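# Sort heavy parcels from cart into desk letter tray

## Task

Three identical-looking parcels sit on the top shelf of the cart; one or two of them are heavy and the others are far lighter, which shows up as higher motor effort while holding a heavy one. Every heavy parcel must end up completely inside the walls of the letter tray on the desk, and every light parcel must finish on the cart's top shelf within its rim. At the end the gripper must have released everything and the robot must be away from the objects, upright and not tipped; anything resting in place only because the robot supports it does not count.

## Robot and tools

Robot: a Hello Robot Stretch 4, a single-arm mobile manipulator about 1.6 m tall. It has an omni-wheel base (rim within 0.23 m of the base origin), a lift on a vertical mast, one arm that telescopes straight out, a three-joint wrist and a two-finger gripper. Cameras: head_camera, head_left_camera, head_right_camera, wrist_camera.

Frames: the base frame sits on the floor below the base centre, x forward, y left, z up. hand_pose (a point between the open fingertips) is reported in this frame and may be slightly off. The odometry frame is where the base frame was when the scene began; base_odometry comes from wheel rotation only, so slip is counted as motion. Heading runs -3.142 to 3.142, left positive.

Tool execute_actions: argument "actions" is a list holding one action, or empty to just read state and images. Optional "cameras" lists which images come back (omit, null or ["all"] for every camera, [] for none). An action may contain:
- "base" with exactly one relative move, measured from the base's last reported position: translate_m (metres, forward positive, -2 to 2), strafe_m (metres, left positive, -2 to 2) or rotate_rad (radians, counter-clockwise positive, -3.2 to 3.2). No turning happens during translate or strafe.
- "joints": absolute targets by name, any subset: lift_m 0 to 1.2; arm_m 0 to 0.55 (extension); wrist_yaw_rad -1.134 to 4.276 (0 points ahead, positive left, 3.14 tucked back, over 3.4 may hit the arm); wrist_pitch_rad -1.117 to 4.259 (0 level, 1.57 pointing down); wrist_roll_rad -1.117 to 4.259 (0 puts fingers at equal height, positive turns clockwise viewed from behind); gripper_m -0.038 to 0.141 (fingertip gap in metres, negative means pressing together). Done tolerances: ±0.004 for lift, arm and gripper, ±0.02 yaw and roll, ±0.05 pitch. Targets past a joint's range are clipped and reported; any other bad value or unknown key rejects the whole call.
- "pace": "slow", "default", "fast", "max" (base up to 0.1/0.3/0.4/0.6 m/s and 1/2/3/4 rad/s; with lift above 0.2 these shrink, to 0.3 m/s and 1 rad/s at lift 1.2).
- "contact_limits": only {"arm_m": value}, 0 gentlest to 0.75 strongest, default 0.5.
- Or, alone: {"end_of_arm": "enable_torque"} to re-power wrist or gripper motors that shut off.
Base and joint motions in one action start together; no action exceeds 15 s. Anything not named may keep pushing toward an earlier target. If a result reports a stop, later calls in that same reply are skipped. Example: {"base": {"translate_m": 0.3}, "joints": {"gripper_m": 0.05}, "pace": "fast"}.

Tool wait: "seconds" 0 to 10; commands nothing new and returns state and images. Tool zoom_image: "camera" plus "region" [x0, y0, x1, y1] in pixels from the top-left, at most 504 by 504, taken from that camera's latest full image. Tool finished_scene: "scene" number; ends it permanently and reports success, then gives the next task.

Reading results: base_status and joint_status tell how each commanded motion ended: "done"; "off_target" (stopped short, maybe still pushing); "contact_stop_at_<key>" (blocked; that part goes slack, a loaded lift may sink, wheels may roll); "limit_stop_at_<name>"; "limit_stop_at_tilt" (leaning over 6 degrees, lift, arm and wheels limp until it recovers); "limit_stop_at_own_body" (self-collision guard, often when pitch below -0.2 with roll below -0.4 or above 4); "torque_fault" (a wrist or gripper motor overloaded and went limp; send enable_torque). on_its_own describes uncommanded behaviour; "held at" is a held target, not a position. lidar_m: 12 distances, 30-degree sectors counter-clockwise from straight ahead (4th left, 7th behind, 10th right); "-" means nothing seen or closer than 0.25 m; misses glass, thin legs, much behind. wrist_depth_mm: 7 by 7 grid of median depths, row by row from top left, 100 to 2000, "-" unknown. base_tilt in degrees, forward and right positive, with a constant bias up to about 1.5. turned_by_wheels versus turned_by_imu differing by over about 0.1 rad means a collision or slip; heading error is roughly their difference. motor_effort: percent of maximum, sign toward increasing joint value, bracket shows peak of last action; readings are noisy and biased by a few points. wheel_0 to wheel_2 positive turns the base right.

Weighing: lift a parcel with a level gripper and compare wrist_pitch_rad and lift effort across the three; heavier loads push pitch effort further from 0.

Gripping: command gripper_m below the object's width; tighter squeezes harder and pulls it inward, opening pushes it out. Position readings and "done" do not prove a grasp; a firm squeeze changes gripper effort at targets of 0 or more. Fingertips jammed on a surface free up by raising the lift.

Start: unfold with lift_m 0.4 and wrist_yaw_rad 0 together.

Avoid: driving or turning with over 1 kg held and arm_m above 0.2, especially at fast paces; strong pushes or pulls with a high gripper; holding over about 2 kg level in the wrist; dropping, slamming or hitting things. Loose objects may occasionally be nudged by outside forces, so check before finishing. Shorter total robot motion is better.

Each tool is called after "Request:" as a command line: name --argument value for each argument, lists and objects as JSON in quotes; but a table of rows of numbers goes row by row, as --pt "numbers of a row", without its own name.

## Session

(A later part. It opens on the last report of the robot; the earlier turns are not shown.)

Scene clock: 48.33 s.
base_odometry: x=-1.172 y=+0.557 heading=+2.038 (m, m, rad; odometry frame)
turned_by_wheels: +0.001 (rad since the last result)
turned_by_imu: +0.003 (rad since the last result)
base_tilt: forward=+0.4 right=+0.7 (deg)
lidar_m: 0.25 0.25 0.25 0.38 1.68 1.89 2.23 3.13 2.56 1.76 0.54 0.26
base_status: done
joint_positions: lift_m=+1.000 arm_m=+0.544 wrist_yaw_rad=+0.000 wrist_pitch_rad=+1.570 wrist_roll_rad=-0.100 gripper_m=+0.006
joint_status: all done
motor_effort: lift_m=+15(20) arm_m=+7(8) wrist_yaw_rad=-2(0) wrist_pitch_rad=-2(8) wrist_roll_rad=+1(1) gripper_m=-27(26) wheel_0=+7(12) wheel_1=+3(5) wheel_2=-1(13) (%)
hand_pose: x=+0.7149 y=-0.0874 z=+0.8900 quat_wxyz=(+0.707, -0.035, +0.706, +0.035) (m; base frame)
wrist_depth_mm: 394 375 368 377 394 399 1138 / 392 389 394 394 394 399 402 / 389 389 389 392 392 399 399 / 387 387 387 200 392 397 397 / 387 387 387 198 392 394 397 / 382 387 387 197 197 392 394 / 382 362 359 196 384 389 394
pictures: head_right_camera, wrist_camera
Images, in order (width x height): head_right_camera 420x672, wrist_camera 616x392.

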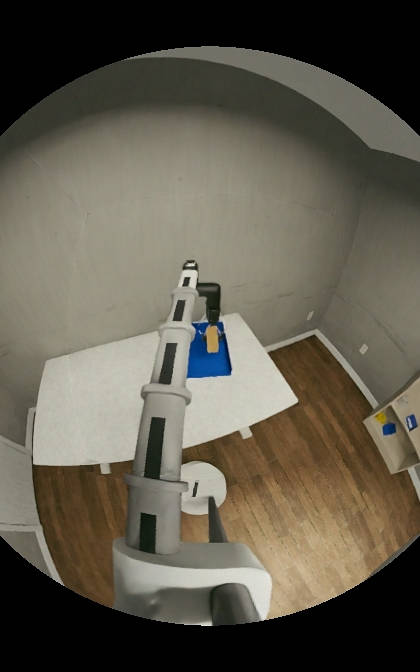

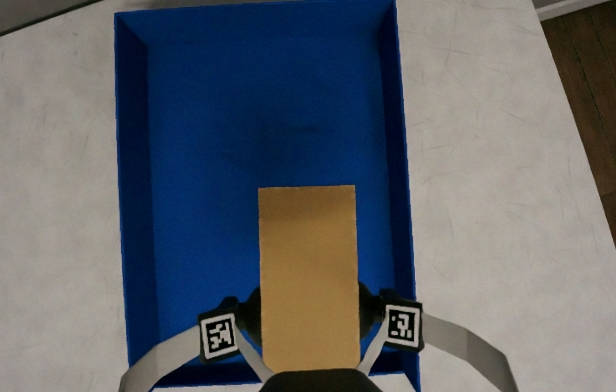

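Request:
execute_actions --actions '[{"base":{"strafe_m":0.025},"joints":{"lift_m":0.872,"arm_m":0.55,"wrist_roll_rad":-0.15}}]' --cameras '["wrist_camera"]'

Request:
execute_actions --actions '[{"joints":{"gripper_m":0.066}}]' --cameras '[]'

Request:
execute_actions --actions '[{"joints":{"lift_m":0.97},"pace":"fast"}]' --cameras '["wrist_camera"]'

Request:
execute_actions --actions '[{"base":{"translate_m":-0.25},"joints":{"arm_m":0.2},"pace":"fast"}]' --cameras '["head_camera"]'

Scene clock: 50.60 s.
base_odometry: x=-1.194 y=+0.546 heading=+2.038 (m, m, rad; odometry frame)
turned_by_wheels: +0.000 (rad since the last result)
turned_by_imu: +0.001 (rad since the last result)
base_tilt: forward=+0.3 right=+0.7 (deg)
lidar_m: 0.25 0.25 0.25 0.36 1.63 1.85 2.20 3.14 2.58 1.78 0.49 0.28
base_status: done
joint_positions: lift_m=+0.872 arm_m=+0.548 wrist_yaw_rad=+0.000 wrist_pitch_rad=+1.570 wrist_roll_rad=-0.149 gripper_m=+0.006
joint_status: all done
motor_effort: lift_m=+15(14) arm_m=+7(7) wrist_yaw_rad=-2(1) wrist_pitch_rad=-2(3) wrist_roll_rad=+1(1) gripper_m=-27(26) wheel_0=-4(12) wheel_1=+3(10) wheel_2=+0(0) (%)
hand_pose: x=+0.7192 y=-0.0874 z=+0.7620 quat_wxyz=(+0.705, -0.053, +0.705, +0.053) (m; base frame)
wrist_depth_mm: 265 264 265 265 267 254 272 / 263 263 264 265 266 240 271 / 238 262 263 264 265 240 270 / 237 259 262 200 264 242 267 / 236 259 260 198 262 242 267 / 236 258 259 197 197 241 265 / 235 237 257 196 260 197 265
pictures: wrist_camera
Images, in order (width x height): wrist_camera 616x392.

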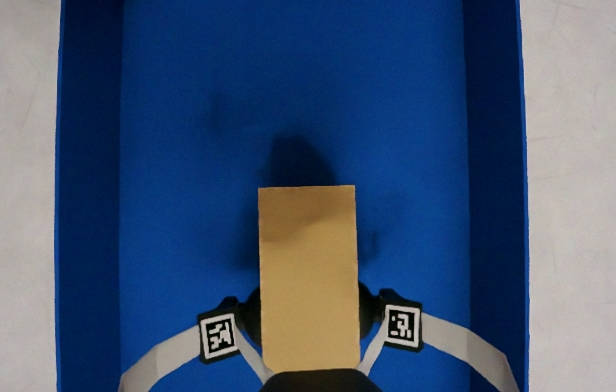

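Scene clock: 52.00 s.
base_odometry: x=-1.194 y=+0.546 heading=+2.038 (m, m, rad; odometry frame)
turned_by_wheels: +0.000 (rad since the last result)
turned_by_imu: +0.000 (rad since the last result)
base_tilt: forward=+0.4 right=+0.7 (deg)
lidar_m: 0.25 0.25 0.25 0.36 1.67 1.85 2.17 3.13 2.57 1.78 0.54 0.25
base_status: not commanded
joint_positions: lift_m=+0.872 arm_m=+0.548 wrist_yaw_rad=+0.000 wrist_pitch_rad=+1.570 wrist_roll_rad=-0.149 gripper_m=+0.066
joint_status: all done
motor_effort: lift_m=+15(15) arm_m=+7(7) wrist_yaw_rad=-1(2) wrist_pitch_rad=-3(3) wrist_roll_rad=+0(0) gripper_m=-5(25) wheel_0=-4(4) wheel_1=+3(3) wheel_2=+0(0) (%)
hand_pose: x=+0.7191 y=-0.0874 z=+0.7620 quat_wxyz=(+0.705, -0.053, +0.705, +0.053) (m; base frame)
wrist_depth_mm: 265 264 266 266 268 255 273 / 265 264 265 266 267 239 273 / 263 262 263 265 266 240 271 / 237 260 263 211 264 242 268 / 236 260 262 211 263 241 267 / 236 259 259 210 214 241 267 / 258 256 259 157 259 210 266
pictures: none
No camera images: the call's "cameras" was empty. Leave "cameras" out to get every camera's image.

Scene clock: 53.17 s.
base_odometry: x=-1.194 y=+0.546 heading=+2.038 (m, m, rad; odometry frame)
turned_by_wheels: +0.000 (rad since the last result)
turned_by_imu: +0.000 (rad since the last result)
base_tilt: forward=+0.3 right=+0.6 (deg)
lidar_m: 0.25 0.25 0.25 0.37 1.66 1.86 2.19 3.13 2.57 1.76 0.52 0.26
base_status: not commanded
joint_positions: lift_m=+0.970 arm_m=+0.548 wrist_yaw_rad=+0.000 wrist_pitch_rad=+1.570 wrist_roll_rad=-0.149 gripper_m=+0.066
joint_status: all done
motor_effort: lift_m=+22(24) arm_m=+7(7) wrist_yaw_rad=-1(1) wrist_pitch_rad=-2(2) wrist_roll_rad=+0(1) gripper_m=-2(4) wheel_0=-4(4) wheel_1=+3(3) wheel_2=+0(0) (%)
hand_pose: x=+0.7192 y=-0.0874 z=+0.8594 quat_wxyz=(+0.705, -0.053, +0.705, +0.053) (m; base frame)
wrist_depth_mm: 364 364 357 359 359 373 370 / 362 362 362 364 366 370 370 / 362 362 362 362 364 368 370 / 359 362 359 359 359 368 368 / 359 355 357 309 362 366 366 / 357 355 355 306 214 362 364 / 353 353 353 157 357 362 362
pictures: wrist_camera
Images, in order (width x height): wrist_camera 616x392.

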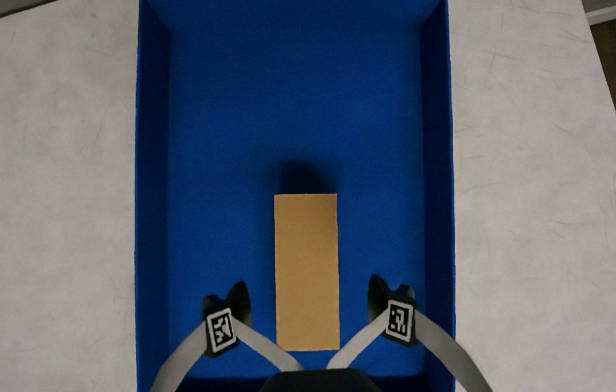

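Scene clock: 55.27 s.
base_odometry: x=-1.082 y=+0.323 heading=+2.037 (m, m, rad; odometry frame)
turned_by_wheels: -0.001 (rad since the last result)
turned_by_imu: -0.001 (rad since the last result)
base_tilt: forward=+0.3 right=+0.6 (deg)
lidar_m: 0.43 0.42 0.49 0.80 1.57 1.75 1.98 2.91 2.70 1.88 1.84 0.56
base_status: done
joint_positions: lift_m=+0.970 arm_m=+0.201 wrist_yaw_rad=+0.000 wrist_pitch_rad=+1.570 wrist_roll_rad=-0.150 gripper_m=+0.066
joint_status: all done
motor_effort: lift_m=+22(22) arm_m=-7(8) wrist_yaw_rad=-1(2) wrist_pitch_rad=-3(3) wrist_roll_rad=+0(0) gripper_m=+0(2) wheel_0=-5(13) wheel_1=-4(7) wheel_2=+2(16) (%)
hand_pose: x=+0.3723 y=-0.0874 z=+0.8594 quat_wxyz=(+0.705, -0.053, +0.705, +0.053) (m; base frame)
wrist_depth_mm: 364 366 368 370 373 373 375 / 362 364 366 368 368 373 1098 / 364 364 366 1078 1078 1098 1098 / 359 1078 1078 1078 1098 1098 1098 / 1060 1078 1060 1078 1078 1098 1098 / 1060 1060 866 1078 214 1078 1098 / 1060 1042 854 157 1060 1078 1078
pictures: head_camera
Images, in order (width x height): head_camera 420x560.

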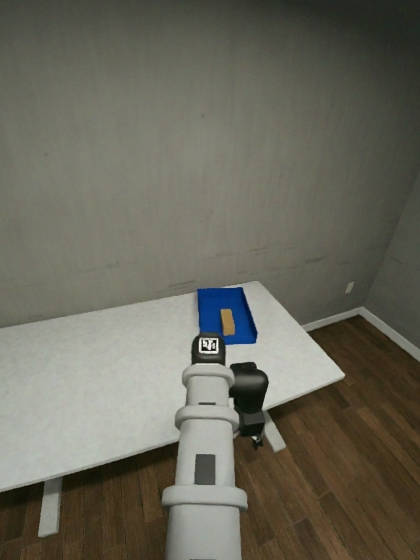

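Request:
finished_scene --scene 2

The scene is finished: the task was done.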